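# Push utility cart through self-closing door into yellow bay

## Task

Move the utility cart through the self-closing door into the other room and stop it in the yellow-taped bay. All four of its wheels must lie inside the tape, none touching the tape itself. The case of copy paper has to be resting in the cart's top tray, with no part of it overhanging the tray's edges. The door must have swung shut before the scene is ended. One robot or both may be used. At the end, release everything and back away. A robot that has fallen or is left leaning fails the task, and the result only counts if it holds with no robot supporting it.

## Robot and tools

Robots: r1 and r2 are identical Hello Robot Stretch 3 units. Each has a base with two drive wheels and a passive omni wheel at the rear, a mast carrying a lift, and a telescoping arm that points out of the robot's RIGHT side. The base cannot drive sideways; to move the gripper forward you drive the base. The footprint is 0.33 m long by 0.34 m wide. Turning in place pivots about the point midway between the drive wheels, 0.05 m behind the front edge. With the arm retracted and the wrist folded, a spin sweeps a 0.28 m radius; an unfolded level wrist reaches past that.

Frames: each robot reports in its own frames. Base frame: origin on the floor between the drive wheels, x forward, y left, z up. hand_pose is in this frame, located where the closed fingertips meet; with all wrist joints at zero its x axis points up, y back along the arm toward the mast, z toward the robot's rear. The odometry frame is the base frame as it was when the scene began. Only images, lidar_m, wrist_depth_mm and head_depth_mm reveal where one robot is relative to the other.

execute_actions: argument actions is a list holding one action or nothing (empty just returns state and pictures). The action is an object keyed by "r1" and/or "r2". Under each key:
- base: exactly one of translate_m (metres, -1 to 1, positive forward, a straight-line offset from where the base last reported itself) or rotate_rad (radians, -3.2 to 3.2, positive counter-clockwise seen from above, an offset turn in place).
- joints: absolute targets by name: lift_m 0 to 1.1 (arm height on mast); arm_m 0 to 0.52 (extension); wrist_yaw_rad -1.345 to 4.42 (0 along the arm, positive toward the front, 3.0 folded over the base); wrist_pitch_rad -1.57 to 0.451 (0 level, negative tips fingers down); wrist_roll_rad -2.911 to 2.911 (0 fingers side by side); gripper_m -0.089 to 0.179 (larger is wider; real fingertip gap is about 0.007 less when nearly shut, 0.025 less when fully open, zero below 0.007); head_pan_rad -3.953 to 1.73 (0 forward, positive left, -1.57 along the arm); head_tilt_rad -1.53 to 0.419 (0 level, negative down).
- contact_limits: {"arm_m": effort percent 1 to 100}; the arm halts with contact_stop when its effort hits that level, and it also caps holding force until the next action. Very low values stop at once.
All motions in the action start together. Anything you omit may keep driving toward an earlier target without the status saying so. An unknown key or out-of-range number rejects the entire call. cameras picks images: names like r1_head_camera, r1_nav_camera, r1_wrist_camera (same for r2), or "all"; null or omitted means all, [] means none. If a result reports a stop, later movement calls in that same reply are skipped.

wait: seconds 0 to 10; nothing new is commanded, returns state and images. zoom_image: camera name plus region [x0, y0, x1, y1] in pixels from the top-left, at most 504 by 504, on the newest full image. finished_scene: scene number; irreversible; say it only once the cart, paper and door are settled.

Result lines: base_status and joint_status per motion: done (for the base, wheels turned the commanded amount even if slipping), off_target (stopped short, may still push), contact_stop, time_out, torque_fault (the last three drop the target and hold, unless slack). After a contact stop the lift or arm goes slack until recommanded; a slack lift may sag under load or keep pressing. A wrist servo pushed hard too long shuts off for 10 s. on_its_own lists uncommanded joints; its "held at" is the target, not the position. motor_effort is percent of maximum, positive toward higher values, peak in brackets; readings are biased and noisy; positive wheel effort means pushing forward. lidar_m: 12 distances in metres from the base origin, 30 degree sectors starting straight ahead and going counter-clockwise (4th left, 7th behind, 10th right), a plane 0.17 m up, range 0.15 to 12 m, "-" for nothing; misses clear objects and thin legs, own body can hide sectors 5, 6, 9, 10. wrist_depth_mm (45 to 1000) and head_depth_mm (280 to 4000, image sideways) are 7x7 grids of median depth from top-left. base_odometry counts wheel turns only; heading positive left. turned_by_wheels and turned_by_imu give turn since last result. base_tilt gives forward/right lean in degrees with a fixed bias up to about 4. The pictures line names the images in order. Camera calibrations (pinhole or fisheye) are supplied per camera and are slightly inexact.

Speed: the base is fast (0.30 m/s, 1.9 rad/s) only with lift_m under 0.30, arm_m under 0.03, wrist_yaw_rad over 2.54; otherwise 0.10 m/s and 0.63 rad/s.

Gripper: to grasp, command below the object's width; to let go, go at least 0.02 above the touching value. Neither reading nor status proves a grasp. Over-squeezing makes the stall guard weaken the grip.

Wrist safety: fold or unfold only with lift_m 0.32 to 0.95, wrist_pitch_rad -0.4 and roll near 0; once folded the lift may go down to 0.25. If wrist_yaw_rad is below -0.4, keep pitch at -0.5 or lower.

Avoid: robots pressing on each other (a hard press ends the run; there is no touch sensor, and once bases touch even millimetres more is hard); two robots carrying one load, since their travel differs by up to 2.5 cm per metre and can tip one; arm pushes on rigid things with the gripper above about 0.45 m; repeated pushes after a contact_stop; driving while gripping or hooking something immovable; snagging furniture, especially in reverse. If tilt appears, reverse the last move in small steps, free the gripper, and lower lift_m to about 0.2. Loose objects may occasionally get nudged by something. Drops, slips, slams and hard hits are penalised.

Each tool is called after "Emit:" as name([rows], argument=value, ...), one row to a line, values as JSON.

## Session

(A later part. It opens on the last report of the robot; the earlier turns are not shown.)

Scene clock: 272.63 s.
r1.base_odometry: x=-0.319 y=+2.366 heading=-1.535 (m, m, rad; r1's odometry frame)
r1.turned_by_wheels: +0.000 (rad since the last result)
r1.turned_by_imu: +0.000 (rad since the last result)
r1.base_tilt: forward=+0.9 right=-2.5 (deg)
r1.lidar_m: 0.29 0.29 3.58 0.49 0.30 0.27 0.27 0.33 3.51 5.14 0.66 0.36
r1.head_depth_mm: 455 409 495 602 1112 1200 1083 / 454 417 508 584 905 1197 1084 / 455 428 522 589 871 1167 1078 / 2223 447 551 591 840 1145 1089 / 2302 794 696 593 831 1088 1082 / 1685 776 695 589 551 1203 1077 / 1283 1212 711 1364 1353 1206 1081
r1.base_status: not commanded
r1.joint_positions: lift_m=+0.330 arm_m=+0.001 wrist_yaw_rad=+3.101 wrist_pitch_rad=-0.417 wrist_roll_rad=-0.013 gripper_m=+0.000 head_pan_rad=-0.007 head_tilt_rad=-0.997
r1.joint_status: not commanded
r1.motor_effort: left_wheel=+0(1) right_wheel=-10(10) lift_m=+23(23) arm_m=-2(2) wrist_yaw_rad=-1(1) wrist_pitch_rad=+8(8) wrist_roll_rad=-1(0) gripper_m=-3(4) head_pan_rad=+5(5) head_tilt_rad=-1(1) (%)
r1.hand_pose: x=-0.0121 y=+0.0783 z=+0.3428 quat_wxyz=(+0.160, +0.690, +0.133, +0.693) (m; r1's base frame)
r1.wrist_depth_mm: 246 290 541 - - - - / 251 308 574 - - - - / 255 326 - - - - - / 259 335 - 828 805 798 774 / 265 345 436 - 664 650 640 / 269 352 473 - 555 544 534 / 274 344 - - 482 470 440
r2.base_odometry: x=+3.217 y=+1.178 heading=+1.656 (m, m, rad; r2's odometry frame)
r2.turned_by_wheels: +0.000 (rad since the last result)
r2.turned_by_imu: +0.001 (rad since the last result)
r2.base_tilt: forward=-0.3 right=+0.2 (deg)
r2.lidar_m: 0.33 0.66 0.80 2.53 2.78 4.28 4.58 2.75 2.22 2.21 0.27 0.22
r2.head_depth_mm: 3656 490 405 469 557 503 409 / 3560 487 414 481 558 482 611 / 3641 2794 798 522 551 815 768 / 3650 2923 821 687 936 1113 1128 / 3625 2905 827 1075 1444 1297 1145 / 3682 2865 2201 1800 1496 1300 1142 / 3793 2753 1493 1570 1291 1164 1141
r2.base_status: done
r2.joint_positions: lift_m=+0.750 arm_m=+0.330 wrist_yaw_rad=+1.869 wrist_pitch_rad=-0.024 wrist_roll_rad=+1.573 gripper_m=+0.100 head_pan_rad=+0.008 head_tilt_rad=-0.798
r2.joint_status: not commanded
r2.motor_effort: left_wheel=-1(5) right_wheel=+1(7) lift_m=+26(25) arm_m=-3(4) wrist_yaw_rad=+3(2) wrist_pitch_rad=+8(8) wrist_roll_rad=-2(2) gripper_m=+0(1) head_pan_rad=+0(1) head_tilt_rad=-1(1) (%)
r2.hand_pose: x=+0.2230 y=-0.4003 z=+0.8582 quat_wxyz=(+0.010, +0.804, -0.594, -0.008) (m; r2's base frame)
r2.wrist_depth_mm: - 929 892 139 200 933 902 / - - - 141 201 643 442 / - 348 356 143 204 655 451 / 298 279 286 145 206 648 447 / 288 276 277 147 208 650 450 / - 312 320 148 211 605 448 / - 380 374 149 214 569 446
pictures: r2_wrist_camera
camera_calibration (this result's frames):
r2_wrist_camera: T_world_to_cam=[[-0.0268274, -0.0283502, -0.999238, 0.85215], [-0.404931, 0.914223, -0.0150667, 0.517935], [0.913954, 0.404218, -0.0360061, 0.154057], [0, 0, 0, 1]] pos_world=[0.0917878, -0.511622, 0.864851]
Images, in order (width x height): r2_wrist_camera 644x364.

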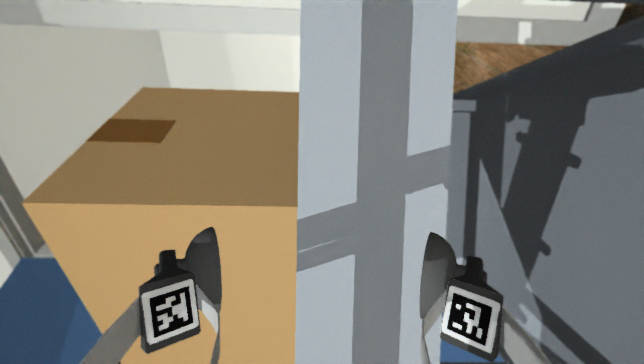

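Jamb appears outside the cart's line along its axis.

Emit:
execute_actions([
  {"r2":{"joints":{"gripper_m":-0.03},"base":{"translate_m":0.015}}},
], cameras=[])

Emit:
execute_actions([
  {"r2":{"base":{"translate_m":0.12},"joints":{"arm_m":0.29}}},
], cameras=[])

Emit:
execute_actions([
  {"r2":{"base":{"translate_m":0.12},"joints":{"arm_m":0.25}}},
], cameras=["r2_nav_camera","r1_nav_camera"])

Scene clock: 276.70 s.
r1.base_odometry: x=-0.319 y=+2.366 heading=-1.535 (m, m, rad; r1's odometry frame)
r1.turned_by_wheels: +0.000 (rad since the last result)
r1.turned_by_imu: +0.001 (rad since the last result)
r1.base_tilt: forward=+0.8 right=-2.5 (deg)
r1.lidar_m: 0.29 0.29 3.61 0.49 0.30 0.27 0.27 0.33 3.51 5.13 0.65 0.36
r1.head_depth_mm: 453 410 494 601 1122 1199 1081 / 453 418 507 583 906 1201 1083 / 454 429 522 592 869 1154 1084 / 2207 448 552 591 842 1149 1087 / 2320 794 694 590 824 1079 1085 / 1681 774 696 592 571 1201 1072 / 1281 1212 713 1382 1358 1208 1075
r1.base_status: not commanded
r1.joint_positions: lift_m=+0.330 arm_m=+0.001 wrist_yaw_rad=+3.101 wrist_pitch_rad=-0.417 wrist_roll_rad=-0.013 gripper_m=+0.000 head_pan_rad=-0.007 head_tilt_rad=-0.997
r1.joint_status: not commanded
r1.motor_effort: left_wheel=+0(0) right_wheel=-10(10) lift_m=+23(23) arm_m=-2(2) wrist_yaw_rad=+0(1) wrist_pitch_rad=+8(8) wrist_roll_rad=-1(1) gripper_m=-5(4) head_pan_rad=+4(4) head_tilt_rad=+0(1) (%)
r1.hand_pose: x=-0.0121 y=+0.0783 z=+0.3428 quat_wxyz=(+0.160, +0.690, +0.133, +0.693) (m; r1's base frame)
r1.wrist_depth_mm: 245 289 539 - - - - / 249 308 581 - - - - / 256 325 - - - - - / 261 337 - 831 822 805 769 / 263 344 437 - 656 646 640 / 268 354 471 - 557 539 539 / 274 345 - - 487 467 440
r2.base_odometry: x=+3.216 y=+1.193 heading=+1.657 (m, m, rad; r2's odometry frame)
r2.turned_by_wheels: +0.001 (rad since the last result)
r2.turned_by_imu: +0.001 (rad since the last result)
r2.base_tilt: forward=-0.3 right=+0.1 (deg)
r2.lidar_m: 0.32 0.65 0.80 2.53 2.77 4.32 4.60 2.75 2.23 2.21 0.23 0.21
r2.head_depth_mm: 3650 489 394 446 545 502 401 / 3579 486 399 458 547 477 565 / 3721 2931 801 507 539 801 754 / 3652 2961 821 679 925 1107 1113 / 3757 2867 819 1039 1451 1298 1139 / 3718 2872 2213 1799 1520 1291 1145 / 3717 2763 1470 1553 1282 1154 1123
r2.base_status: done
r2.joint_positions: lift_m=+0.750 arm_m=+0.330 wrist_yaw_rad=+1.870 wrist_pitch_rad=-0.027 wrist_roll_rad=+1.573 gripper_m=-0.029 head_pan_rad=+0.008 head_tilt_rad=-0.798
r2.joint_status: all done
r2.on_its_own: right_wheel is at rest, and its effort (-21) is outside its rest range (-18 to +18)
r2.motor_effort: left_wheel=+12(12) right_wheel=-21(22) lift_m=+26(26) arm_m=-2(4) wrist_yaw_rad=+0(3) wrist_pitch_rad=+9(10) wrist_roll_rad=-2(2) gripper_m=-27(98) head_pan_rad=+0(0) head_tilt_rad=-2(1) (%)
r2.hand_pose: x=+0.2228 y=-0.3998 z=+0.8576 quat_wxyz=(+0.011, +0.805, -0.594, -0.009) (m; r2's base frame)
r2.wrist_depth_mm: - 927 887 122 180 910 917 / - - - 124 183 644 433 / - 338 349 125 186 655 450 / 279 270 276 126 188 647 451 / 252 254 254 128 191 647 451 / - 289 286 129 195 645 446 / - 338 355 131 196 604 450
pictures: none
No camera images: the call's "cameras" was empty. Leave "cameras" out to get every camera's image.

Scene clock: 278.93 s.
r1.base_odometry: x=-0.319 y=+2.366 heading=-1.535 (m, m, rad; r1's odometry frame)
r1.turned_by_wheels: +0.000 (rad since the last result)
r1.turned_by_imu: +0.000 (rad since the last result)
r1.base_tilt: forward=+0.8 right=-2.5 (deg)
r1.lidar_m: 0.20 0.20 0.20 0.49 0.30 0.27 0.27 0.33 3.49 5.12 0.54 0.29
r1.head_depth_mm: 472 361 408 563 1073 1160 1068 / 455 361 407 505 875 1183 1095 / 454 361 408 526 792 1148 1081 / 455 362 408 527 535 948 1087 / 473 362 409 555 514 761 1060 / 1674 1650 695 592 514 518 1077 / 1283 1303 685 591 514 471 1082
r1.base_status: not commanded
r1.joint_positions: lift_m=+0.330 arm_m=+0.001 wrist_yaw_rad=+3.101 wrist_pitch_rad=-0.417 wrist_roll_rad=-0.013 gripper_m=+0.000 head_pan_rad=-0.007 head_tilt_rad=-0.997
r1.joint_status: not commanded
r1.motor_effort: left_wheel=+0(1) right_wheel=-11(10) lift_m=+23(23) arm_m=-2(2) wrist_yaw_rad=-1(1) wrist_pitch_rad=+8(8) wrist_roll_rad=-1(0) gripper_m=-4(4) head_pan_rad=+5(5) head_tilt_rad=-1(1) (%)
r1.hand_pose: x=-0.0121 y=+0.0783 z=+0.3428 quat_wxyz=(+0.160, +0.690, +0.133, +0.693) (m; r1's base frame)
r1.wrist_depth_mm: 246 290 539 - - - - / 250 307 582 - - - 184 / 255 328 - - - - 200 / 259 337 - 826 809 800 222 / 265 344 439 - 649 627 402 / 269 355 475 - 557 296 360 / 275 345 - - 483 296 311
r2.base_odometry: x=+3.206 y=+1.313 heading=+1.657 (m, m, rad; r2's odometry frame)
r2.turned_by_wheels: +0.000 (rad since the last result)
r2.turned_by_imu: -0.020 (rad since the last result)
r2.base_tilt: forward=-0.5 right=+0.2 (deg)
r2.lidar_m: 0.20 0.52 0.74 2.52 2.74 4.16 4.72 2.81 2.25 2.22 0.15 0.15
r2.head_depth_mm: 3499 489 374 370 463 504 442 / 3556 487 371 367 461 500 441 / 3519 485 371 365 459 500 464 / 3521 2671 381 373 471 513 755 / 3604 2868 795 683 578 858 1112 / 3655 2877 772 683 954 1272 1142 / 3726 2841 2197 1445 1494 1149 1063
r2.base_status: done
r2.joint_positions: lift_m=+0.750 arm_m=+0.290 wrist_yaw_rad=+1.875 wrist_pitch_rad=-0.035 wrist_roll_rad=+1.571 gripper_m=-0.026 head_pan_rad=+0.008 head_tilt_rad=-0.798
r2.joint_status: all done
r2.motor_effort: left_wheel=-4(57) right_wheel=+7(50) lift_m=+26(26) arm_m=-4(7) wrist_yaw_rad=-6(31) wrist_pitch_rad=+12(13) wrist_roll_rad=-1(2) gripper_m=-24(27) head_pan_rad=-1(0) head_tilt_rad=-2(2) (%)
r2.hand_pose: x=+0.2222 y=-0.3590 z=+0.8555 quat_wxyz=(+0.014, +0.806, -0.592, -0.010) (m; r2's base frame)
r2.wrist_depth_mm: - - - 140 206 227 226 / - - - 138 202 - 427 / - - - 135 199 642 447 / - 326 335 134 196 640 443 / 249 253 258 130 193 642 444 / 253 255 257 129 189 629 444 / 280 277 288 127 185 635 443
pictures: none
No camera images: the call's "cameras" was empty. Leave "cameras" out to get every camera's image.

Scene clock: 281.27 s.
r1.base_odometry: x=-0.319 y=+2.366 heading=-1.535 (m, m, rad; r1's odometry frame)
r1.turned_by_wheels: +0.000 (rad since the last result)
r1.turned_by_imu: +0.000 (rad since the last result)
r1.base_tilt: forward=+0.9 right=-2.4 (deg)
r1.lidar_m: 0.15 - 0.15 0.17 0.30 0.27 0.27 0.33 3.53 5.13 0.44 0.24
r1.head_depth_mm: 2263 747 625 603 1168 1053 1062 / 2295 368 319 451 842 1144 1078 / 456 357 318 402 504 1081 1086 / 456 357 312 390 495 759 1079 / 453 356 310 380 497 470 921 / 456 358 310 371 493 455 681 / 1171 357 304 397 514 456 420
r1.base_status: not commanded
r1.joint_positions: lift_m=+0.330 arm_m=+0.001 wrist_yaw_rad=+3.101 wrist_pitch_rad=-0.417 wrist_roll_rad=-0.013 gripper_m=+0.000 head_pan_rad=-0.007 head_tilt_rad=-0.997
r1.joint_status: not commanded
r1.motor_effort: left_wheel=+1(6) right_wheel=-9(10) lift_m=+23(23) arm_m=-2(2) wrist_yaw_rad=-1(1) wrist_pitch_rad=+8(8) wrist_roll_rad=-1(1) gripper_m=-2(3) head_pan_rad=+4(4) head_tilt_rad=-1(1) (%)
r1.hand_pose: x=-0.0121 y=+0.0783 z=+0.3428 quat_wxyz=(+0.160, +0.690, +0.133, +0.693) (m; r1's base frame)
r1.wrist_depth_mm: 245 289 538 - 196 - - / 250 308 575 - 215 - - / 256 325 - - 952 - - / 259 337 - 820 270 515 509 / 264 344 433 - 371 441 433 / 268 354 476 - 371 367 363 / 275 342 - - 315 315 312
r2.base_odometry: x=+3.195 y=+1.432 heading=+1.656 (m, m, rad; r2's odometry frame)
r2.turned_by_wheels: +0.000 (rad since the last result)
r2.turned_by_imu: +0.000 (rad since the last result)
r2.base_tilt: forward=-0.4 right=+0.1 (deg)
r2.lidar_m: 0.15 0.23 0.45 0.71 2.71 4.14 4.82 2.84 2.27 2.25 1.33 -
r2.head_depth_mm: 3436 2994 375 330 418 498 442 / 3449 2963 373 326 402 492 442 / 3466 2945 370 318 387 482 440 / 3559 2943 367 315 374 479 438 / 3501 2844 366 307 362 454 700 / 3546 2870 377 308 395 516 1105 / 3512 2868 2210 679 587 1091 1054
r2.base_status: done
r2.joint_positions: lift_m=+0.750 arm_m=+0.250 wrist_yaw_rad=+1.928 wrist_pitch_rad=-0.034 wrist_roll_rad=+1.570 gripper_m=-0.022 head_pan_rad=+0.008 head_tilt_rad=-0.798
r2.joint_status: all done
r2.on_its_own: gripper_m is held at -0.024, not at your -0.030, by its stall guard, which is not easing now; right_wheel is at rest, and its effort (+23) is outside its rest range (-18 to +18); wrist_yaw_rad is at rest, and its effort (-65) is outside its rest range (-12 to +12)
r2.motor_effort: left_wheel=+9(14) right_wheel=+23(38) lift_m=+25(26) arm_m=+0(10) wrist_yaw_rad=-65(66) wrist_pitch_rad=+12(13) wrist_roll_rad=-1(1) gripper_m=-23(25) head_pan_rad=+1(0) head_tilt_rad=-1(2) (%)
r2.hand_pose: x=+0.2178 y=-0.3056 z=+0.8557 quat_wxyz=(+0.015, +0.821, -0.570, -0.009) (m; r2's base frame)
r2.wrist_depth_mm: - - - 150 221 233 238 / - - - 146 213 - 856 / - - - 141 207 - 427 / - 372 385 138 200 637 447 / 283 274 278 133 194 638 443 / 244 248 248 129 191 654 442 / 264 266 275 126 183 636 442
pictures: r1_nav_camera (sideways: a quarter turn counterclockwise sets it upright), r2_nav_camera (sideways: a quarter turn counterclockwise sets it upright)
camera_calibration (this result's frames):
r1_nav_camera: T_world_to_cam=[[0.82348, 0.00234877, 0.56734, -0.700982], [0.0131952, -0.9998, -0.0150134, 0.0731616], [0.567192, 0.0198494, -0.823347, 1.02749], [0, 0, 0, 1]] pos_world=[-0.00650236, 0.0543985, 1.24477]
r2_nav_camera: T_world_to_cam=[[0.746516, 0.0267218, 0.664831, -0.825851], [0.00270281, -0.999307, 0.0371307, 0.0031691], [0.665362, -0.0259217, -0.746071, 0.926871], [0, 0, 0, 1]] pos_world=[-0.000202813, 0.0492613, 1.24044]
Images, in order (width x height): r1_nav_camera 672x504, r2_nav_camera 672x504.

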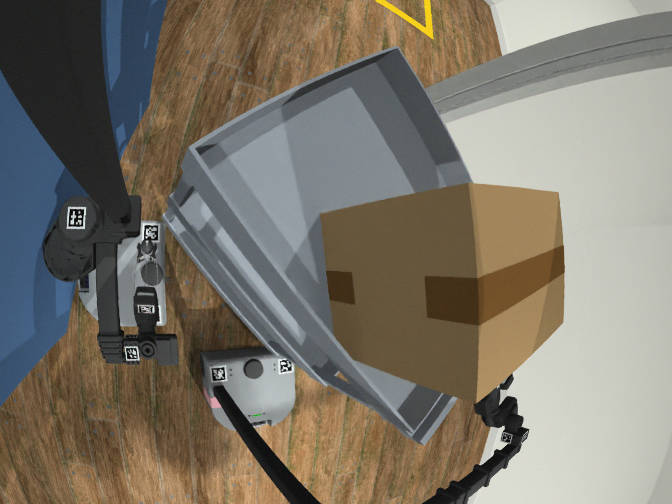

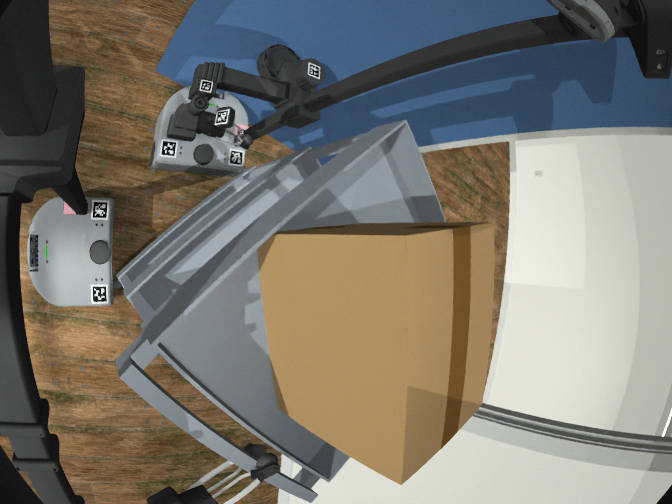

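Emit:
execute_actions([
  {"r2":{"joints":{"gripper_m":0.1}}},
], cameras=[])

Emit:
execute_actions([
  {"r2":{"base":{"translate_m":-0.25}}},
], cameras=[])

Emit:
execute_actions([
  {"r2":{"joints":{"arm_m":0.14,"wrist_yaw_rad":1.8}}},
], cameras=[])

Emit:
execute_actions([
  {"r2":{"base":{"translate_m":0.17}}},
], cameras=["r2_nav_camera","r2_wrist_camera"])

Scene clock: 287.10 s.
r1.base_odometry: x=-0.319 y=+2.366 heading=-1.535 (m, m, rad; r1's odometry frame)
r1.turned_by_wheels: +0.000 (rad since the last result)
r1.turned_by_imu: +0.001 (rad since the last result)
r1.base_tilt: forward=+0.9 right=-2.4 (deg)
r1.lidar_m: 0.15 - 0.15 0.17 0.30 0.27 0.27 0.33 3.53 5.13 0.44 0.24
r1.head_depth_mm: 2272 745 624 605 1145 1045 1061 / 2310 369 319 450 845 1153 1073 / 454 357 318 400 508 1067 1089 / 454 357 311 390 497 756 1075 / 454 356 310 380 497 471 923 / 454 357 309 370 493 456 681 / 1173 358 303 395 514 456 421
r1.base_status: not commanded
r1.joint_positions: lift_m=+0.330 arm_m=+0.001 wrist_yaw_rad=+3.101 wrist_pitch_rad=-0.417 wrist_roll_rad=-0.013 gripper_m=+0.000 head_pan_rad=-0.007 head_tilt_rad=-0.997
r1.joint_status: not commanded
r1.motor_effort: left_wheel=+1(1) right_wheel=-9(8) lift_m=+23(23) arm_m=-2(2) wrist_yaw_rad=+0(1) wrist_pitch_rad=+8(8) wrist_roll_rad=-1(1) gripper_m=-3(4) head_pan_rad=+5(5) head_tilt_rad=+0(1) (%)
r1.hand_pose: x=-0.0121 y=+0.0783 z=+0.3428 quat_wxyz=(+0.160, +0.690, +0.133, +0.693) (m; r1's base frame)
r1.wrist_depth_mm: 245 289 536 - 197 - - / 250 307 581 - 216 - - / 254 327 - - 247 - - / 260 335 - 806 268 518 509 / 264 345 439 - 372 438 429 / 270 353 475 - 372 369 362 / 276 343 - - 315 316 313
r2.base_odometry: x=+3.195 y=+1.432 heading=+1.656 (m, m, rad; r2's odometry frame)
r2.turned_by_wheels: +0.000 (rad since the last result)
r2.turned_by_imu: +0.001 (rad since the last result)
r2.base_tilt: forward=-0.4 right=+0.1 (deg)
r2.lidar_m: 0.15 0.23 0.45 0.71 2.71 4.14 4.84 2.84 2.27 2.24 1.32 -
r2.head_depth_mm: 3345 3049 374 329 416 496 442 / 3519 2983 373 325 400 490 441 / 3494 2941 370 317 387 483 440 / 3521 2937 368 315 373 477 438 / 3521 2959 366 307 361 464 688 / 3575 2878 376 305 392 526 1108 / 3576 2871 2177 681 587 1095 1055
r2.base_status: not commanded
r2.joint_positions: lift_m=+0.750 arm_m=+0.250 wrist_yaw_rad=+1.943 wrist_pitch_rad=-0.024 wrist_roll_rad=+1.570 gripper_m=+0.100 head_pan_rad=+0.008 head_tilt_rad=-0.798
r2.joint_status: all done
r2.on_its_own: wrist_yaw_rad is held at +1.945, not at your +1.870, by its stall guard, which is not easing now
r2.motor_effort: left_wheel=+1(0) right_wheel=+9(12) lift_m=+26(26) arm_m=+0(0) wrist_yaw_rad=+2(3) wrist_pitch_rad=+8(11) wrist_roll_rad=-1(1) gripper_m=+1(97) head_pan_rad=+0(0) head_tilt_rad=-1(2) (%)
r2.hand_pose: x=+0.2167 y=-0.3019 z=+0.8581 quat_wxyz=(+0.011, +0.826, -0.564, -0.007) (m; r2's base frame)
r2.wrist_depth_mm: - - - 149 216 229 232 / - - - 144 211 - - / - - - 141 204 - 432 / - 366 374 137 198 653 449 / 275 267 279 132 194 655 456 / 248 250 253 129 187 605 454 / 267 272 274 125 183 574 446
pictures: none
No camera images: the call's "cameras" was empty. Leave "cameras" out to get every camera's image.

Scene clock: 291.07 s.
r1.base_odometry: x=-0.319 y=+2.366 heading=-1.535 (m, m, rad; r1's odometry frame)
r1.turned_by_wheels: +0.000 (rad since the last result)
r1.turned_by_imu: +0.001 (rad since the last result)
r1.base_tilt: forward=+0.9 right=-2.6 (deg)
r1.lidar_m: 0.15 - 0.15 0.17 0.30 0.27 0.27 0.33 3.52 5.12 0.65 0.24
r1.head_depth_mm: 2285 2242 624 603 1309 1198 1076 / 2286 368 319 450 840 1193 1086 / 455 357 318 401 506 1085 1086 / 454 357 312 391 497 758 1078 / 454 357 310 379 497 470 919 / 455 358 309 370 492 457 678 / 1170 358 303 395 516 455 420
r1.base_status: not commanded
r1.joint_positions: lift_m=+0.330 arm_m=+0.001 wrist_yaw_rad=+3.101 wrist_pitch_rad=-0.417 wrist_roll_rad=-0.013 gripper_m=+0.000 head_pan_rad=-0.007 head_tilt_rad=-0.997
r1.joint_status: not commanded
r1.motor_effort: left_wheel=+1(1) right_wheel=-8(8) lift_m=+23(23) arm_m=-2(2) wrist_yaw_rad=-1(1) wrist_pitch_rad=+8(8) wrist_roll_rad=-1(1) gripper_m=-4(4) head_pan_rad=+5(5) head_tilt_rad=-1(1) (%)
r1.hand_pose: x=-0.0121 y=+0.0783 z=+0.3428 quat_wxyz=(+0.160, +0.690, +0.133, +0.693) (m; r1's base frame)
r1.wrist_depth_mm: 245 289 539 - 196 - - / 250 308 578 - 216 - - / 255 327 - - 246 - - / 259 338 - 829 269 517 510 / 265 346 436 - 375 438 433 / 270 353 473 - 370 366 364 / 274 343 - - 315 317 313
r2.base_odometry: x=+3.217 y=+1.183 heading=+1.656 (m, m, rad; r2's odometry frame)
r2.turned_by_wheels: +0.000 (rad since the last result)
r2.turned_by_imu: +0.000 (rad since the last result)
r2.base_tilt: forward=-0.3 right=+0.2 (deg)
r2.lidar_m: 0.32 0.61 0.80 2.53 2.75 4.21 4.58 2.80 2.24 2.21 1.49 0.33
r2.head_depth_mm: 3620 525 592 677 907 1293 1157 / 3524 512 578 661 535 1214 1161 / 3542 506 566 654 535 780 1114 / 3556 501 550 644 607 855 1096 / 3646 493 538 617 950 1179 1149 / 3648 2742 843 1047 1251 1279 1145 / 3727 2864 839 1078 1281 1154 1126
r2.base_status: done
r2.joint_positions: lift_m=+0.750 arm_m=+0.250 wrist_yaw_rad=+1.943 wrist_pitch_rad=-0.024 wrist_roll_rad=+1.570 gripper_m=+0.100 head_pan_rad=+0.008 head_tilt_rad=-0.798
r2.joint_status: not commanded
r2.on_its_own: wrist_yaw_rad is held at +1.945, not at your +1.870, by its stall guard, which is not easing now
r2.motor_effort: left_wheel=+1(6) right_wheel=-1(6) lift_m=+26(26) arm_m=+0(0) wrist_yaw_rad=+2(3) wrist_pitch_rad=+8(8) wrist_roll_rad=-1(1) gripper_m=+0(0) head_pan_rad=+0(1) head_tilt_rad=-1(2) (%)
r2.hand_pose: x=+0.2167 y=-0.3019 z=+0.8582 quat_wxyz=(+0.011, +0.826, -0.564, -0.007) (m; r2's base frame)
r2.wrist_depth_mm: - - - 425 - 469 448 / - - - 414 - 608 436 / - - 467 410 - 646 423 / - - 483 387 - 656 411 / - - 515 384 - 657 401 / - - 558 371 - 619 385 / - 846 - 363 372 374 375
pictures: none
No camera images: the call's "cameras" was empty. Leave "cameras" out to get every camera's image.

Scene clock: 293.13 s.
r1.base_odometry: x=-0.319 y=+2.366 heading=-1.535 (m, m, rad; r1's odometry frame)
r1.turned_by_wheels: +0.000 (rad since the last result)
r1.turned_by_imu: +0.000 (rad since the last result)
r1.base_tilt: forward=+0.9 right=-2.4 (deg)
r1.lidar_m: 0.15 - 0.15 0.17 0.30 0.27 0.27 0.33 3.51 5.13 0.65 0.24
r1.head_depth_mm: 2260 2214 625 604 1301 1205 1075 / 2318 369 318 450 841 1185 1083 / 455 357 318 402 507 1077 1087 / 454 357 312 390 495 759 1080 / 454 356 309 380 497 471 926 / 455 358 309 370 492 456 680 / 1175 358 303 395 514 455 421
r1.base_status: not commanded
r1.joint_positions: lift_m=+0.330 arm_m=+0.001 wrist_yaw_rad=+3.101 wrist_pitch_rad=-0.417 wrist_roll_rad=-0.013 gripper_m=+0.000 head_pan_rad=-0.007 head_tilt_rad=-0.997
r1.joint_status: not commanded
r1.motor_effort: left_wheel=+1(1) right_wheel=-9(8) lift_m=+23(23) arm_m=-3(2) wrist_yaw_rad=-1(1) wrist_pitch_rad=+8(8) wrist_roll_rad=-1(1) gripper_m=-2(3) head_pan_rad=+4(4) head_tilt_rad=-1(0) (%)
r1.hand_pose: x=-0.0121 y=+0.0783 z=+0.3428 quat_wxyz=(+0.160, +0.690, +0.133, +0.693) (m; r1's base frame)
r1.wrist_depth_mm: 246 289 537 - 197 - - / 249 307 582 - 215 - - / 255 325 - - 246 - - / 260 334 - 813 267 512 509 / 264 346 439 - 372 436 431 / 268 354 472 - 372 369 363 / 274 345 - - 314 317 314
r2.base_odometry: x=+3.217 y=+1.183 heading=+1.656 (m, m, rad; r2's odometry frame)
r2.turned_by_wheels: +0.000 (rad since the last result)
r2.turned_by_imu: +0.000 (rad since the last result)
r2.base_tilt: forward=-0.3 right=+0.2 (deg)
r2.lidar_m: 0.32 0.61 0.80 2.53 2.76 4.21 4.55 2.79 2.24 2.21 1.49 0.33
r2.head_depth_mm: 3560 524 592 674 907 1294 1165 / 3519 515 578 663 538 1208 1155 / 3611 506 563 655 536 780 1120 / 3586 501 551 645 607 860 1095 / 3619 492 539 619 953 1173 1148 / 3756 2751 843 1043 1252 1273 1138 / 3735 2867 840 1082 1286 1153 1122
r2.base_status: not commanded
r2.joint_positions: lift_m=+0.750 arm_m=+0.140 wrist_yaw_rad=+1.801 wrist_pitch_rad=-0.024 wrist_roll_rad=+1.570 gripper_m=+0.100 head_pan_rad=+0.008 head_tilt_rad=-0.798
r2.joint_status: all done
r2.motor_effort: left_wheel=+1(1) right_wheel=-1(0) lift_m=+26(26) arm_m=-4(3) wrist_yaw_rad=+0(3) wrist_pitch_rad=+8(8) wrist_roll_rad=-1(1) gripper_m=+0(1) head_pan_rad=+0(1) head_tilt_rad=-1(1) (%)
r2.hand_pose: x=+0.2275 y=-0.2270 z=+0.8582 quat_wxyz=(+0.010, +0.784, -0.621, -0.007) (m; r2's base frame)
r2.wrist_depth_mm: - - - 414 - 566 436 / - - - 386 - 627 408 / - - 439 365 - 664 391 / - - 456 351 957 653 451 / - - 469 330 946 651 447 / - - 487 317 586 606 451 / - - - 251 308 540 322
pictures: none
No camera images: the call's "cameras" was empty. Leave "cameras" out to get every camera's image.

Scene clock: 296.37 s.
r1.base_odometry: x=-0.319 y=+2.366 heading=-1.535 (m, m, rad; r1's odometry frame)
r1.turned_by_wheels: +0.000 (rad since the last result)
r1.turned_by_imu: +0.000 (rad since the last result)
r1.base_tilt: forward=+0.8 right=-2.4 (deg)
r1.lidar_m: 0.15 - 0.15 0.17 0.30 0.27 0.27 0.33 3.51 5.13 0.51 0.24
r1.head_depth_mm: 2306 2246 622 605 1161 1089 1065 / 2299 369 318 449 842 1186 1086 / 455 357 318 402 506 1080 1082 / 456 357 311 391 496 759 1080 / 453 357 310 380 497 470 924 / 456 357 309 371 491 455 679 / 1176 358 303 395 516 456 420
r1.base_status: not commanded
r1.joint_positions: lift_m=+0.330 arm_m=+0.001 wrist_yaw_rad=+3.101 wrist_pitch_rad=-0.417 wrist_roll_rad=-0.013 gripper_m=+0.000 head_pan_rad=-0.007 head_tilt_rad=-0.997
r1.joint_status: not commanded
r1.motor_effort: left_wheel=+1(1) right_wheel=-8(9) lift_m=+24(23) arm_m=-2(2) wrist_yaw_rad=-1(0) wrist_pitch_rad=+8(8) wrist_roll_rad=-1(1) gripper_m=-3(4) head_pan_rad=+4(5) head_tilt_rad=-1(1) (%)
r1.hand_pose: x=-0.0121 y=+0.0783 z=+0.3428 quat_wxyz=(+0.160, +0.690, +0.133, +0.693) (m; r1's base frame)
r1.wrist_depth_mm: 245 289 537 - 197 - - / 251 307 574 - 216 - - / 254 328 - - 246 - - / 260 336 - 817 268 518 508 / 264 344 435 - 374 439 432 / 270 352 473 - 373 366 363 / 274 345 - - 313 319 312
r2.base_odometry: x=+3.202 y=+1.353 heading=+1.656 (m, m, rad; r2's odometry frame)
r2.turned_by_wheels: +0.000 (rad since the last result)
r2.turned_by_imu: +0.001 (rad since the last result)
r2.base_tilt: forward=-0.4 right=+0.1 (deg)
r2.lidar_m: 0.18 0.35 0.73 2.51 2.73 4.15 4.75 2.83 2.26 2.23 1.28 0.16
r2.head_depth_mm: 3444 490 390 452 559 524 387 / 3532 488 386 439 545 501 456 / 3598 483 381 426 540 501 444 / 3485 481 371 414 518 499 716 / 3627 477 367 403 493 777 999 / 3593 2626 390 647 577 1081 1142 / 3640 2792 773 680 953 1151 1047
r2.base_status: done
r2.joint_positions: lift_m=+0.750 arm_m=+0.140 wrist_yaw_rad=+1.801 wrist_pitch_rad=-0.024 wrist_roll_rad=+1.570 gripper_m=+0.100 head_pan_rad=+0.008 head_tilt_rad=-0.798
r2.joint_status: not commanded
r2.motor_effort: left_wheel=+0(9) right_wheel=+0(4) lift_m=+26(26) arm_m=-4(3) wrist_yaw_rad=-2(3) wrist_pitch_rad=+8(8) wrist_roll_rad=-1(1) gripper_m=+0(0) head_pan_rad=+0(0) head_tilt_rad=-2(2) (%)
r2.hand_pose: x=+0.2275 y=-0.2270 z=+0.8582 quat_wxyz=(+0.010, +0.784, -0.621, -0.007) (m; r2's base frame)
r2.wrist_depth_mm: - - - 177 253 - 413 / - - - 166 238 - 436 / - 367 403 157 224 616 452 / - 284 287 149 213 655 451 / - 292 295 141 203 649 449 / - 303 309 135 193 616 448 / 940 320 322 128 183 572 444
pictures: r2_nav_camera (sideways: a quarter turn counterclockwise sets it upright), r2_wrist_camera
camera_calibration (this result's frames):
r2_nav_camera: T_world_to_cam=[[0.746516, 0.0267219, 0.664831, -0.82585], [0.00270294, -0.999307, 0.0371307, 0.0031691], [0.665362, -0.0259217, -0.746071, 0.926871], [0, 0, 0, 1]] pos_world=[-0.000202837, 0.0492613, 1.24044]
r2_wrist_camera: T_world_to_cam=[[-0.0281826, -0.0284917, -0.999197, 0.857431], [-0.342503, 0.939361, -0.0171251, 0.354525], [0.939094, 0.341746, -0.0362321, 0.0601633], [0, 0, 0, 1]] pos_world=[0.0890915, -0.329157, 0.864994]
Images, in order (width x height): r2_nav_camera 672x504, r2_wrist_camera 644x364.

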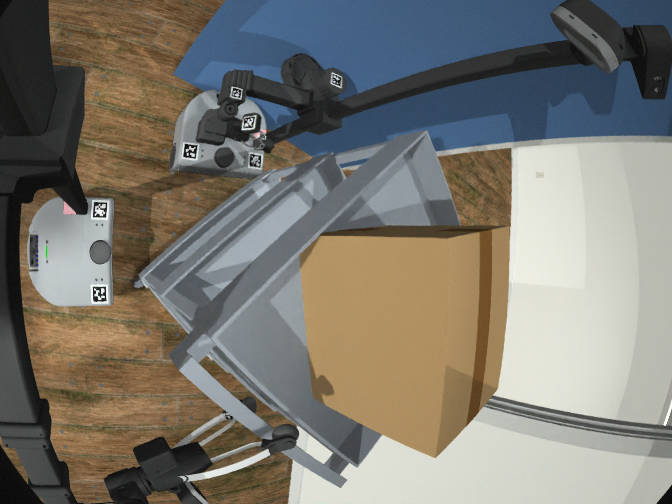

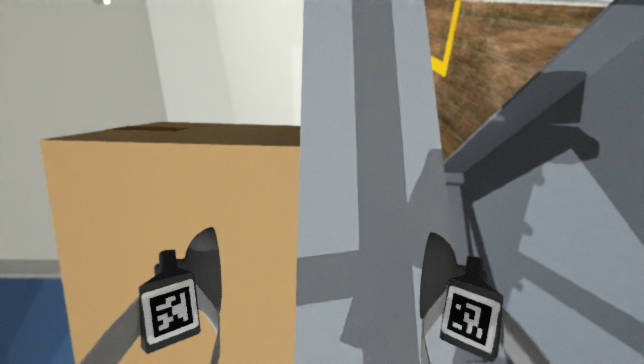

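Grip at centre, drag rear left.

Emit:
execute_actions([
  {"r2":{"joints":{"gripper_m":-0.03}}},
], cameras=[])

Emit:
execute_actions([
  {"r2":{"joints":{"arm_m":0.0}}},
], cameras=["r2_nav_camera","r1_nav_camera"])

Scene clock: 299.53 s.
r1.base_odometry: x=-0.319 y=+2.366 heading=-1.535 (m, m, rad; r1's odometry frame)
r1.turned_by_wheels: +0.000 (rad since the last result)
r1.turned_by_imu: +0.000 (rad since the last result)
r1.base_tilt: forward=+0.8 right=-2.5 (deg)
r1.lidar_m: 0.15 - 0.15 0.17 0.30 0.27 0.27 0.33 3.49 5.13 0.51 0.24
r1.head_depth_mm: 2305 2233 625 602 1174 1091 1061 / 2282 368 318 450 838 1177 1087 / 455 358 318 402 506 1063 1081 / 456 357 313 392 496 756 1076 / 454 357 309 382 497 471 924 / 455 358 310 373 495 456 681 / 1184 358 305 556 515 455 421
r1.base_status: not commanded
r1.joint_positions: lift_m=+0.330 arm_m=+0.001 wrist_yaw_rad=+3.101 wrist_pitch_rad=-0.417 wrist_roll_rad=-0.013 gripper_m=+0.000 head_pan_rad=-0.007 head_tilt_rad=-0.997
r1.joint_status: not commanded
r1.motor_effort: left_wheel=+1(1) right_wheel=-9(8) lift_m=+23(23) arm_m=-2(2) wrist_yaw_rad=+0(0) wrist_pitch_rad=+8(8) wrist_roll_rad=+0(1) gripper_m=-4(3) head_pan_rad=+5(4) head_tilt_rad=-1(1) (%)
r1.hand_pose: x=-0.0121 y=+0.0783 z=+0.3428 quat_wxyz=(+0.160, +0.690, +0.133, +0.693) (m; r1's base frame)
r1.wrist_depth_mm: 246 289 540 - 195 - - / 251 307 578 - 215 - - / 255 326 - - 959 - - / 259 337 - 817 268 517 509 / 265 345 435 - 369 438 432 / 269 353 470 - 372 367 363 / 275 343 - - 313 317 313
r2.base_odometry: x=+3.202 y=+1.353 heading=+1.657 (m, m, rad; r2's odometry frame)
r2.turned_by_wheels: +0.000 (rad since the last result)
r2.turned_by_imu: +0.000 (rad since the last result)
r2.base_tilt: forward=-0.4 right=+0.1 (deg)
r2.lidar_m: 0.18 0.35 0.73 2.51 2.72 4.17 4.74 2.83 2.26 2.23 1.28 0.16
r2.head_depth_mm: 3507 489 387 448 552 524 387 / 3463 486 385 434 544 502 428 / 3535 484 378 422 534 500 442 / 3520 481 368 410 515 500 716 / 3535 477 367 399 492 779 1001 / 3580 2636 391 647 575 1086 1141 / 3715 2859 784 680 948 1148 1050
r2.base_status: not commanded
r2.joint_positions: lift_m=+0.750 arm_m=+0.140 wrist_yaw_rad=+1.798 wrist_pitch_rad=-0.032 wrist_roll_rad=+1.570 gripper_m=-0.029 head_pan_rad=+0.008 head_tilt_rad=-0.798
r2.joint_status: all done
r2.motor_effort: left_wheel=+3(5) right_wheel=-8(14) lift_m=+26(26) arm_m=-3(3) wrist_yaw_rad=+2(2) wrist_pitch_rad=+11(11) wrist_roll_rad=-1(1) gripper_m=-26(98) head_pan_rad=+0(0) head_tilt_rad=-2(1) (%)
r2.hand_pose: x=+0.2274 y=-0.2277 z=+0.8561 quat_wxyz=(+0.013, +0.783, -0.622, -0.010) (m; r2's base frame)
r2.wrist_depth_mm: - - - 239 254 - 399 / - - - 163 236 - 432 / - 372 399 153 223 610 453 / 278 277 283 145 210 651 444 / 289 289 292 137 200 645 447 / - 299 301 130 192 638 443 / 939 309 320 126 179 636 441
pictures: none
No camera images: the call's "cameras" was empty. Leave "cameras" out to get every camera's image.

Scene clock: 301.83 s.
r1.base_odometry: x=-0.319 y=+2.366 heading=-1.535 (m, m, rad; r1's odometry frame)
r1.turned_by_wheels: +0.000 (rad since the last result)
r1.turned_by_imu: +0.000 (rad since the last result)
r1.base_tilt: forward=+0.8 right=-2.4 (deg)
r1.lidar_m: 0.15 - 0.15 0.17 0.30 0.27 0.27 0.33 3.54 5.11 0.51 0.17
r1.head_depth_mm: 2275 2219 606 567 544 1071 1065 / 2296 2225 624 585 514 1041 1088 / 2277 357 298 - 358 742 1078 / 2260 357 298 - 359 470 1049 / 2192 357 298 - 363 455 713 / 1567 357 298 287 366 456 625 / 1218 358 299 290 369 455 421
r1.base_status: not commanded
r1.joint_positions: lift_m=+0.330 arm_m=+0.001 wrist_yaw_rad=+3.101 wrist_pitch_rad=-0.417 wrist_roll_rad=-0.013 gripper_m=+0.000 head_pan_rad=-0.007 head_tilt_rad=-0.997
r1.joint_status: not commanded
r1.motor_effort: left_wheel=+2(2) right_wheel=-8(8) lift_m=+23(23) arm_m=-2(2) wrist_yaw_rad=+0(1) wrist_pitch_rad=+8(8) wrist_roll_rad=-1(0) gripper_m=-4(4) head_pan_rad=+4(5) head_tilt_rad=+0(1) (%)
r1.hand_pose: x=-0.0121 y=+0.0783 z=+0.3428 quat_wxyz=(+0.160, +0.690, +0.133, +0.693) (m; r1's base frame)
r1.wrist_depth_mm: 245 290 539 273 - - - / 250 307 575 - - - - / 255 327 - 966 - 569 - / 259 336 - 762 497 539 503 / 264 344 438 - 444 438 429 / 269 355 474 - 378 371 361 / 274 344 - - 319 317 314
r2.base_odometry: x=+3.202 y=+1.353 heading=+1.656 (m, m, rad; r2's odometry frame)
r2.turned_by_wheels: +0.000 (rad since the last result)
r2.turned_by_imu: -0.001 (rad since the last result)
r2.base_tilt: forward=-0.4 right=+0.1 (deg)
r2.lidar_m: 0.18 0.17 0.73 2.51 2.73 4.17 4.74 2.82 2.26 2.23 1.28 0.24
r2.head_depth_mm: 3504 2981 413 660 596 874 1181 / 3566 486 399 460 555 438 1114 / 3577 484 397 458 554 489 998 / 3559 481 395 459 553 499 390 / 3599 476 393 457 549 497 403 / 3593 474 391 455 549 506 1103 / 3622 471 389 456 550 1137 1050
r2.base_status: not commanded
r2.joint_positions: lift_m=+0.750 arm_m=+0.001 wrist_yaw_rad=+1.718 wrist_pitch_rad=-0.035 wrist_roll_rad=+1.570 gripper_m=-0.022 head_pan_rad=+0.008 head_tilt_rad=-0.798
r2.joint_status: all done
r2.on_its_own: wrist_yaw_rad is held at +1.746, not at your +1.800, by its stall guard, which is still easing; gripper_m is held at -0.024, not at your -0.030, by its stall guard, which is not easing now
r2.motor_effort: left_wheel=-3(10) right_wheel=+8(19) lift_m=+26(26) arm_m=-6(9) wrist_yaw_rad=+33(63) wrist_pitch_rad=+12(13) wrist_roll_rad=-1(1) gripper_m=-23(26) head_pan_rad=+0(0) head_tilt_rad=-2(1) (%)
r2.hand_pose: x=+0.2311 y=-0.1083 z=+0.8553 quat_wxyz=(+0.014, +0.757, -0.653, -0.011) (m; r2's base frame)
r2.wrist_depth_mm: - - - 159 232 - 412 / - - - 152 222 - 452 / 280 269 273 146 213 600 447 / 279 278 282 140 205 649 451 / - 290 295 134 196 632 439 / 963 307 310 129 190 630 440 / 865 322 337 126 181 636 440
pictures: r1_nav_camera (sideways: a quarter turn counterclockwise sets it upright), r2_nav_camera (sideways: a quarter turn counterclockwise sets it upright)
camera_calibration (this result's frames):
r1_nav_camera: T_world_to_cam=[[0.82348, 0.00234871, 0.56734, -0.700982], [0.0131951, -0.9998, -0.0150134, 0.0731616], [0.567192, 0.0198493, -0.823347, 1.02749], [0, 0, 0, 1]] pos_world=[-0.00650235, 0.0543985, 1.24477]
r2_nav_camera: T_world_to_cam=[[0.746516, 0.0267218, 0.664831, -0.82585], [0.00270278, -0.999307, 0.0371307, 0.0031691], [0.665362, -0.0259218, -0.746071, 0.926871], [0, 0, 0, 1]] pos_world=[-0.000202829, 0.0492613, 1.24044]
Images, in order (width x height): r1_nav_camera 672x504, r2_nav_camera 672x504.

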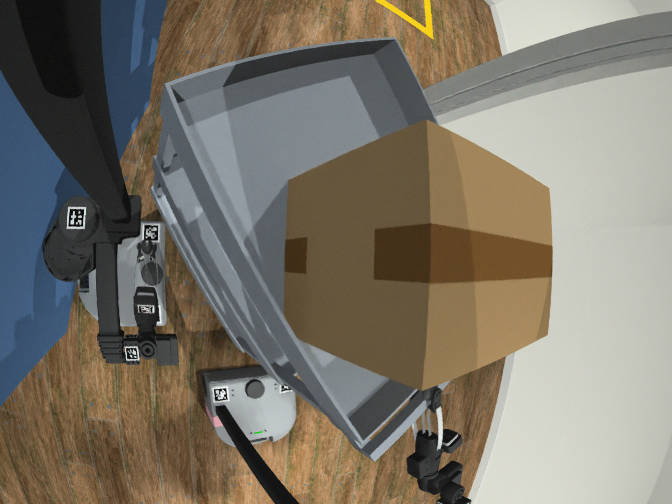

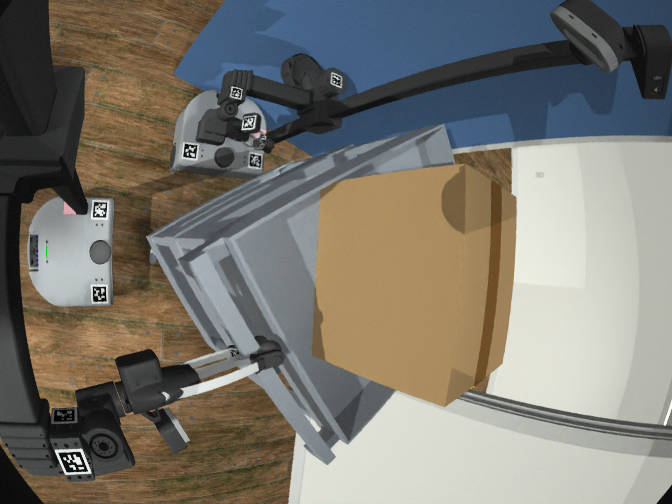

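Emit:
execute_actions([
  {"r1":{"base":{"translate_m":0.14}},"r2":{"joints":{"wrist_yaw_rad":1.6}}},
], cameras=[])

Emit:
execute_actions([
  {"r1":{"base":{"translate_m":-0.14}},"r2":{"base":{"translate_m":0.1}}},
], cameras=["r2_nav_camera","r1_nav_camera"])

Scene clock: 307.03 s.
r1.base_odometry: x=-0.314 y=+2.226 heading=-1.534 (m, m, rad; r1's odometry frame)
r1.turned_by_wheels: +0.000 (rad since the last result)
r1.turned_by_imu: +0.002 (rad since the last result)
r1.base_tilt: forward=+0.9 right=-2.5 (deg)
r1.lidar_m: - - 0.15 0.18 0.35 0.28 0.27 0.30 3.71 0.48 0.21 0.15
r1.head_depth_mm: 2163 2189 1844 526 496 479 1043 / 2196 2211 627 567 514 470 1072 / 2199 357 319 568 504 455 1046 / 2254 357 298 - - 383 791 / 2196 357 299 - - 369 622 / 1614 358 298 - - 401 427 / 1222 357 298 - - 434 419
r1.base_status: done
r1.joint_positions: lift_m=+0.330 arm_m=+0.001 wrist_yaw_rad=+3.101 wrist_pitch_rad=-0.417 wrist_roll_rad=-0.013 gripper_m=+0.000 head_pan_rad=-0.006 head_tilt_rad=-0.997
r1.joint_status: not commanded
r1.motor_effort: left_wheel=+3(49) right_wheel=-12(13) lift_m=+23(23) arm_m=-2(3) wrist_yaw_rad=+0(1) wrist_pitch_rad=+8(8) wrist_roll_rad=+0(0) gripper_m=-3(4) head_pan_rad=+5(5) head_tilt_rad=-1(0) (%)
r1.hand_pose: x=-0.0121 y=+0.0783 z=+0.3428 quat_wxyz=(+0.160, +0.690, +0.133, +0.693) (m; r1's base frame)
r1.wrist_depth_mm: 296 365 - - - - - / 297 387 - - - - 707 / 296 412 - - - 588 666 / 297 411 - 504 510 545 508 / 297 412 548 - 444 437 430 / 299 414 554 - 381 369 364 / 297 388 - - 307 318 311
r2.base_odometry: x=+3.202 y=+1.353 heading=+1.656 (m, m, rad; r2's odometry frame)
r2.turned_by_wheels: +0.000 (rad since the last result)
r2.turned_by_imu: +0.001 (rad since the last result)
r2.base_tilt: forward=-0.3 right=+0.3 (deg)
r2.lidar_m: 0.21 0.44 0.54 2.51 2.73 4.15 4.76 2.82 2.26 2.23 0.46 0.25
r2.head_depth_mm: 3472 490 402 461 558 499 - / 3571 486 409 474 555 442 1044 / 3521 482 412 489 566 475 923 / 3512 479 419 506 570 498 663 / 3566 475 433 521 575 508 949 / 3527 2715 448 584 1413 1137 1031 / 3636 2834 2054 1571 910 975 727
r2.base_status: not commanded
r2.joint_positions: lift_m=+0.750 arm_m=+0.000 wrist_yaw_rad=+1.596 wrist_pitch_rad=-0.029 wrist_roll_rad=+1.571 gripper_m=-0.022 head_pan_rad=+0.008 head_tilt_rad=-0.798
r2.joint_status: all done
r2.on_its_own: gripper_m is held at -0.024, not at your -0.030, by its stall guard, which is not easing now
r2.motor_effort: left_wheel=-1(6) right_wheel=-4(5) lift_m=+26(26) arm_m=-1(4) wrist_yaw_rad=+5(54) wrist_pitch_rad=+10(12) wrist_roll_rad=-1(1) gripper_m=-24(24) head_pan_rad=+0(1) head_tilt_rad=-2(2) (%)
r2.hand_pose: x=+0.2340 y=-0.1385 z=+0.8568 quat_wxyz=(+0.011, +0.716, -0.698, -0.010) (m; r2's base frame)
r2.wrist_depth_mm: - - 851 148 215 821 427 / - - 476 145 210 610 448 / 264 267 268 142 206 651 453 / 283 279 283 137 201 648 450 / - 300 302 134 196 654 447 / - 318 322 130 192 640 444 / 985 343 358 128 185 596 445
pictures: none
No camera images: the call's "cameras" was empty. Leave "cameras" out to get every camera's image.

Scene clock: 309.37 s.
r1.base_odometry: x=-0.319 y=+2.366 heading=-1.534 (m, m, rad; r1's odometry frame)
r1.turned_by_wheels: +0.000 (rad since the last result)
r1.turned_by_imu: +0.000 (rad since the last result)
r1.base_tilt: forward=+1.0 right=-2.5 (deg)
r1.lidar_m: 0.27 0.27 0.32 0.49 0.30 0.27 0.27 0.33 3.49 5.13 0.42 0.31
r1.head_depth_mm: 2266 2213 622 1557 1360 1054 1057 / 2310 2221 1696 528 1363 1173 1081 / 2343 2163 629 578 741 1165 1082 / 2332 765 678 592 810 1079 1086 / 455 450 518 569 546 1041 1078 / 455 372 391 442 508 961 1080 / 455 357 319 391 504 800 1087
r1.base_status: done
r1.joint_positions: lift_m=+0.330 arm_m=+0.001 wrist_yaw_rad=+3.101 wrist_pitch_rad=-0.417 wrist_roll_rad=-0.013 gripper_m=+0.000 head_pan_rad=-0.006 head_tilt_rad=-0.997
r1.joint_status: not commanded
r1.motor_effort: left_wheel=-3(13) right_wheel=-5(18) lift_m=+23(23) arm_m=-2(2) wrist_yaw_rad=+0(0) wrist_pitch_rad=+8(8) wrist_roll_rad=-1(1) gripper_m=-3(3) head_pan_rad=+4(4) head_tilt_rad=+0(1) (%)
r1.hand_pose: x=-0.0121 y=+0.0783 z=+0.3428 quat_wxyz=(+0.160, +0.690, +0.133, +0.693) (m; r1's base frame)
r1.wrist_depth_mm: 245 291 539 - - - - / 250 305 578 - - - - / 254 326 - - 962 629 644 / 259 336 - 822 741 533 533 / 264 345 437 - 631 413 431 / 269 354 468 - 556 518 314 / 274 345 - - 485 466 307
r2.base_odometry: x=+3.194 y=+1.452 heading=+1.656 (m, m, rad; r2's odometry frame)
r2.turned_by_wheels: +0.000 (rad since the last result)
r2.turned_by_imu: +0.001 (rad since the last result)
r2.base_tilt: forward=-0.5 right=+0.2 (deg)
r2.lidar_m: 0.22 0.44 0.44 0.70 2.71 4.15 4.84 2.84 2.27 2.25 0.43 0.25
r2.head_depth_mm: 3400 490 402 457 545 502 - / 3458 486 412 478 555 440 1021 / 3464 483 417 495 568 462 924 / 3509 481 432 517 579 472 715 / 3565 478 450 540 575 507 1089 / 3517 2908 496 1657 1469 1306 1146 / 3554 2895 2175 1691 1461 1289 1051
r2.base_status: done
r2.joint_positions: lift_m=+0.750 arm_m=+0.000 wrist_yaw_rad=+1.615 wrist_pitch_rad=-0.033 wrist_roll_rad=+1.571 gripper_m=-0.022 head_pan_rad=+0.008 head_tilt_rad=-0.798
r2.joint_status: not commanded
r2.on_its_own: gripper_m is held at -0.024, not at your -0.030, by its stall guard, which is not easing now; wrist_yaw_rad is at rest, and its effort (-16) is outside its rest range (-12 to +12)
r2.motor_effort: left_wheel=+3(8) right_wheel=+5(25) lift_m=+26(26) arm_m=-1(0) wrist_yaw_rad=-16(16) wrist_pitch_rad=+11(13) wrist_roll_rad=+0(1) gripper_m=-23(23) head_pan_rad=+0(0) head_tilt_rad=-1(1) (%)
r2.hand_pose: x=+0.2337 y=-0.1338 z=+0.8559 quat_wxyz=(+0.013, +0.722, -0.691, -0.011) (m; r2's base frame)
r2.wrist_depth_mm: - - - 136 200 768 434 / - 294 311 134 198 609 453 / 262 261 263 134 197 639 448 / 286 281 286 133 195 653 444 / - 307 306 131 193 635 440 / - 334 334 129 191 638 444 / - 368 387 129 189 934 438
pictures: r1_nav_camera (sideways: a quarter turn counterclockwise sets it upright), r2_nav_camera (sideways: a quarter turn counterclockwise sets it upright)
camera_calibration (this result's frames):
r1_nav_camera: T_world_to_cam=[[0.823479, 0.00264299, 0.56734, -0.700982], [0.0135524, -0.999795, -0.0150134, 0.0731594], [0.567185, 0.020052, -0.823346, 1.02749], [0, 0, 0, 1]] pos_world=[-0.00652178, 0.054394, 1.24477]
r2_nav_camera: T_world_to_cam=[[0.746516, 0.0267219, 0.66483, -0.82585], [0.0027029, -0.999307, 0.0371307, 0.0031691], [0.665362, -0.0259217, -0.746071, 0.926871], [0, 0, 0, 1]] pos_world=[-0.000202842, 0.0492613, 1.24044]
Images, in order (width x height): r1_nav_camera 672x504, r2_nav_camera 672x504.

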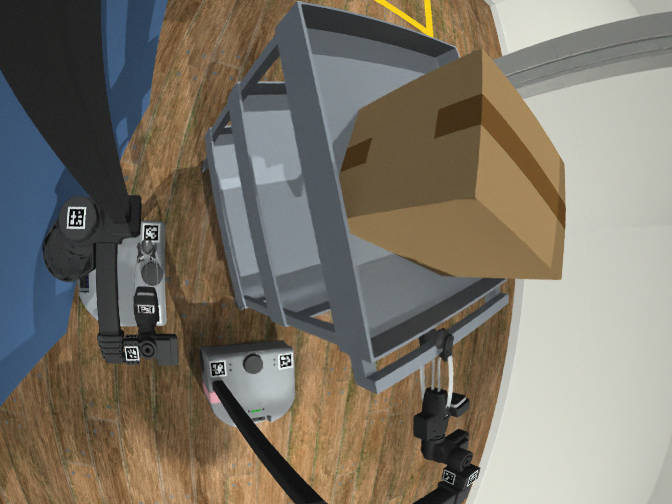

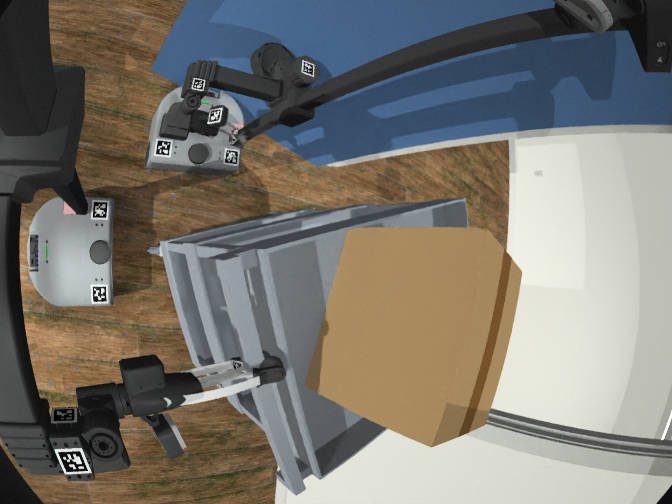

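Emit:
execute_actions([
  {"r2":{"base":{"translate_m":0.3}}},
], cameras=["r2_nav_camera","r1_nav_camera"])

Scene clock: 314.70 s.
r1.base_odometry: x=-0.319 y=+2.366 heading=-1.534 (m, m, rad; r1's odometry frame)
r1.turned_by_wheels: +0.000 (rad since the last result)
r1.turned_by_imu: +0.001 (rad since the last result)
r1.base_tilt: forward=+0.9 right=-2.4 (deg)
r1.lidar_m: 0.31 0.38 0.44 0.49 0.30 0.27 0.27 0.33 3.50 5.12 3.29 0.21
r1.head_depth_mm: 2272 2285 - - 315 1194 1075 / 2290 2229 472 318 316 1054 1076 / 2339 2212 583 1547 1144 864 1070 / 2355 2237 579 1555 1355 1069 1076 / 2284 2160 608 1553 1362 1196 1080 / 1683 1628 1039 1047 1175 1144 1075 / 1282 774 595 541 771 1136 1079
r1.base_status: not commanded
r1.joint_positions: lift_m=+0.330 arm_m=+0.001 wrist_yaw_rad=+3.101 wrist_pitch_rad=-0.417 wrist_roll_rad=-0.013 gripper_m=+0.000 head_pan_rad=-0.006 head_tilt_rad=-0.997
r1.joint_status: not commanded
r1.motor_effort: left_wheel=-2(2) right_wheel=-6(6) lift_m=+23(23) arm_m=-2(2) wrist_yaw_rad=-1(0) wrist_pitch_rad=+8(8) wrist_roll_rad=-1(1) gripper_m=-3(2) head_pan_rad=+4(4) head_tilt_rad=-1(1) (%)
r1.hand_pose: x=-0.0121 y=+0.0783 z=+0.3428 quat_wxyz=(+0.160, +0.690, +0.133, +0.693) (m; r1's base frame)
r1.wrist_depth_mm: 246 288 540 - - - - / 250 307 579 - - 889 847 / 255 327 - - - 662 657 / 260 335 - 821 809 586 405 / 264 344 434 - 661 623 391 / 269 351 474 - 561 545 470 / 273 345 - - 482 471 452
r2.base_odometry: x=+3.168 y=+1.751 heading=+1.656 (m, m, rad; r2's odometry frame)
r2.turned_by_wheels: +0.000 (rad since the last result)
r2.turned_by_imu: +0.002 (rad since the last result)
r2.base_tilt: forward=-0.6 right=+0.4 (deg)
r2.lidar_m: 0.26 0.68 0.42 0.31 0.73 4.07 5.13 2.89 2.31 1.62 0.35 0.27
r2.head_depth_mm: 3104 489 405 458 538 469 771 / 3163 486 425 495 560 457 975 / 3178 484 458 539 578 455 925 / 3238 481 496 593 580 455 921 / 3252 2930 2151 1654 589 456 1112 / 3280 2874 2193 1785 1501 1305 1145 / 3258 2888 2202 1781 1503 1302 1146
r2.base_status: done
r2.joint_positions: lift_m=+0.750 arm_m=+0.000 wrist_yaw_rad=+1.659 wrist_pitch_rad=-0.034 wrist_roll_rad=+1.574 gripper_m=-0.022 head_pan_rad=+0.008 head_tilt_rad=-0.798
r2.joint_status: not commanded
r2.on_its_own: wrist_yaw_rad is held at +1.647, not at your +1.600, by its stall guard, which is not easing now; gripper_m is held at -0.024, not at your -0.030, by its stall guard, which is not easing now; wrist_yaw_rad is at rest, and its effort (-13) is outside its rest range (-12 to +12)
r2.motor_effort: left_wheel=+2(12) right_wheel=+2(20) lift_m=+26(25) arm_m=-1(0) wrist_yaw_rad=-13(35) wrist_pitch_rad=+12(13) wrist_roll_rad=-2(2) gripper_m=-23(22) head_pan_rad=-1(1) head_tilt_rad=-2(1) (%)
r2.hand_pose: x=+0.2329 y=-0.1224 z=+0.8557 quat_wxyz=(+0.012, +0.738, -0.675, -0.013) (m; r2's base frame)
r2.wrist_depth_mm: 213 216 219 102 158 577 452 / 229 231 233 106 164 578 450 / 268 263 265 111 173 602 449 / - 308 308 115 180 654 447 / - 367 365 120 187 595 444 / - - - 125 199 - 427 / - - - 133 210 - 909
pictures: r1_nav_camera (sideways: a quarter turn counterclockwise sets it upright), r2_nav_camera (sideways: a quarter turn counterclockwise sets it upright)
camera_calibration (this result's frames):
r1_nav_camera: T_world_to_cam=[[0.823479, 0.00264313, 0.56734, -0.700982], [0.0135526, -0.999795, -0.0150134, 0.0731594], [0.567185, 0.0200521, -0.823346, 1.02749], [0, 0, 0, 1]] pos_world=[-0.00652179, 0.054394, 1.24477]
r2_nav_camera: T_world_to_cam=[[0.746516, 0.0267221, 0.66483, -0.82585], [0.00270317, -0.999307, 0.0371307, 0.00316909], [0.665362, -0.0259215, -0.746071, 0.926871], [0, 0, 0, 1]] pos_world=[-0.000202855, 0.0492613, 1.24044]
Images, in order (width x height): r1_nav_camera 672x504, r2_nav_camera 672x504.

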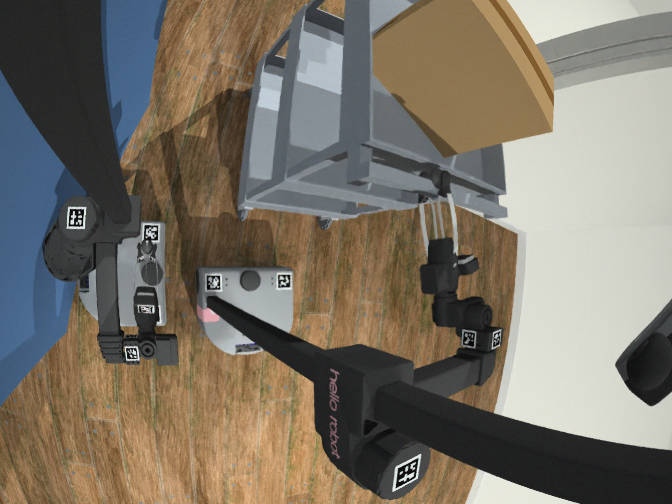

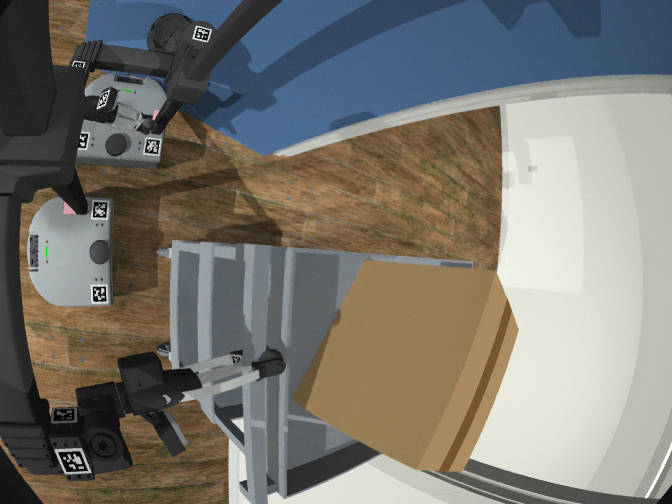

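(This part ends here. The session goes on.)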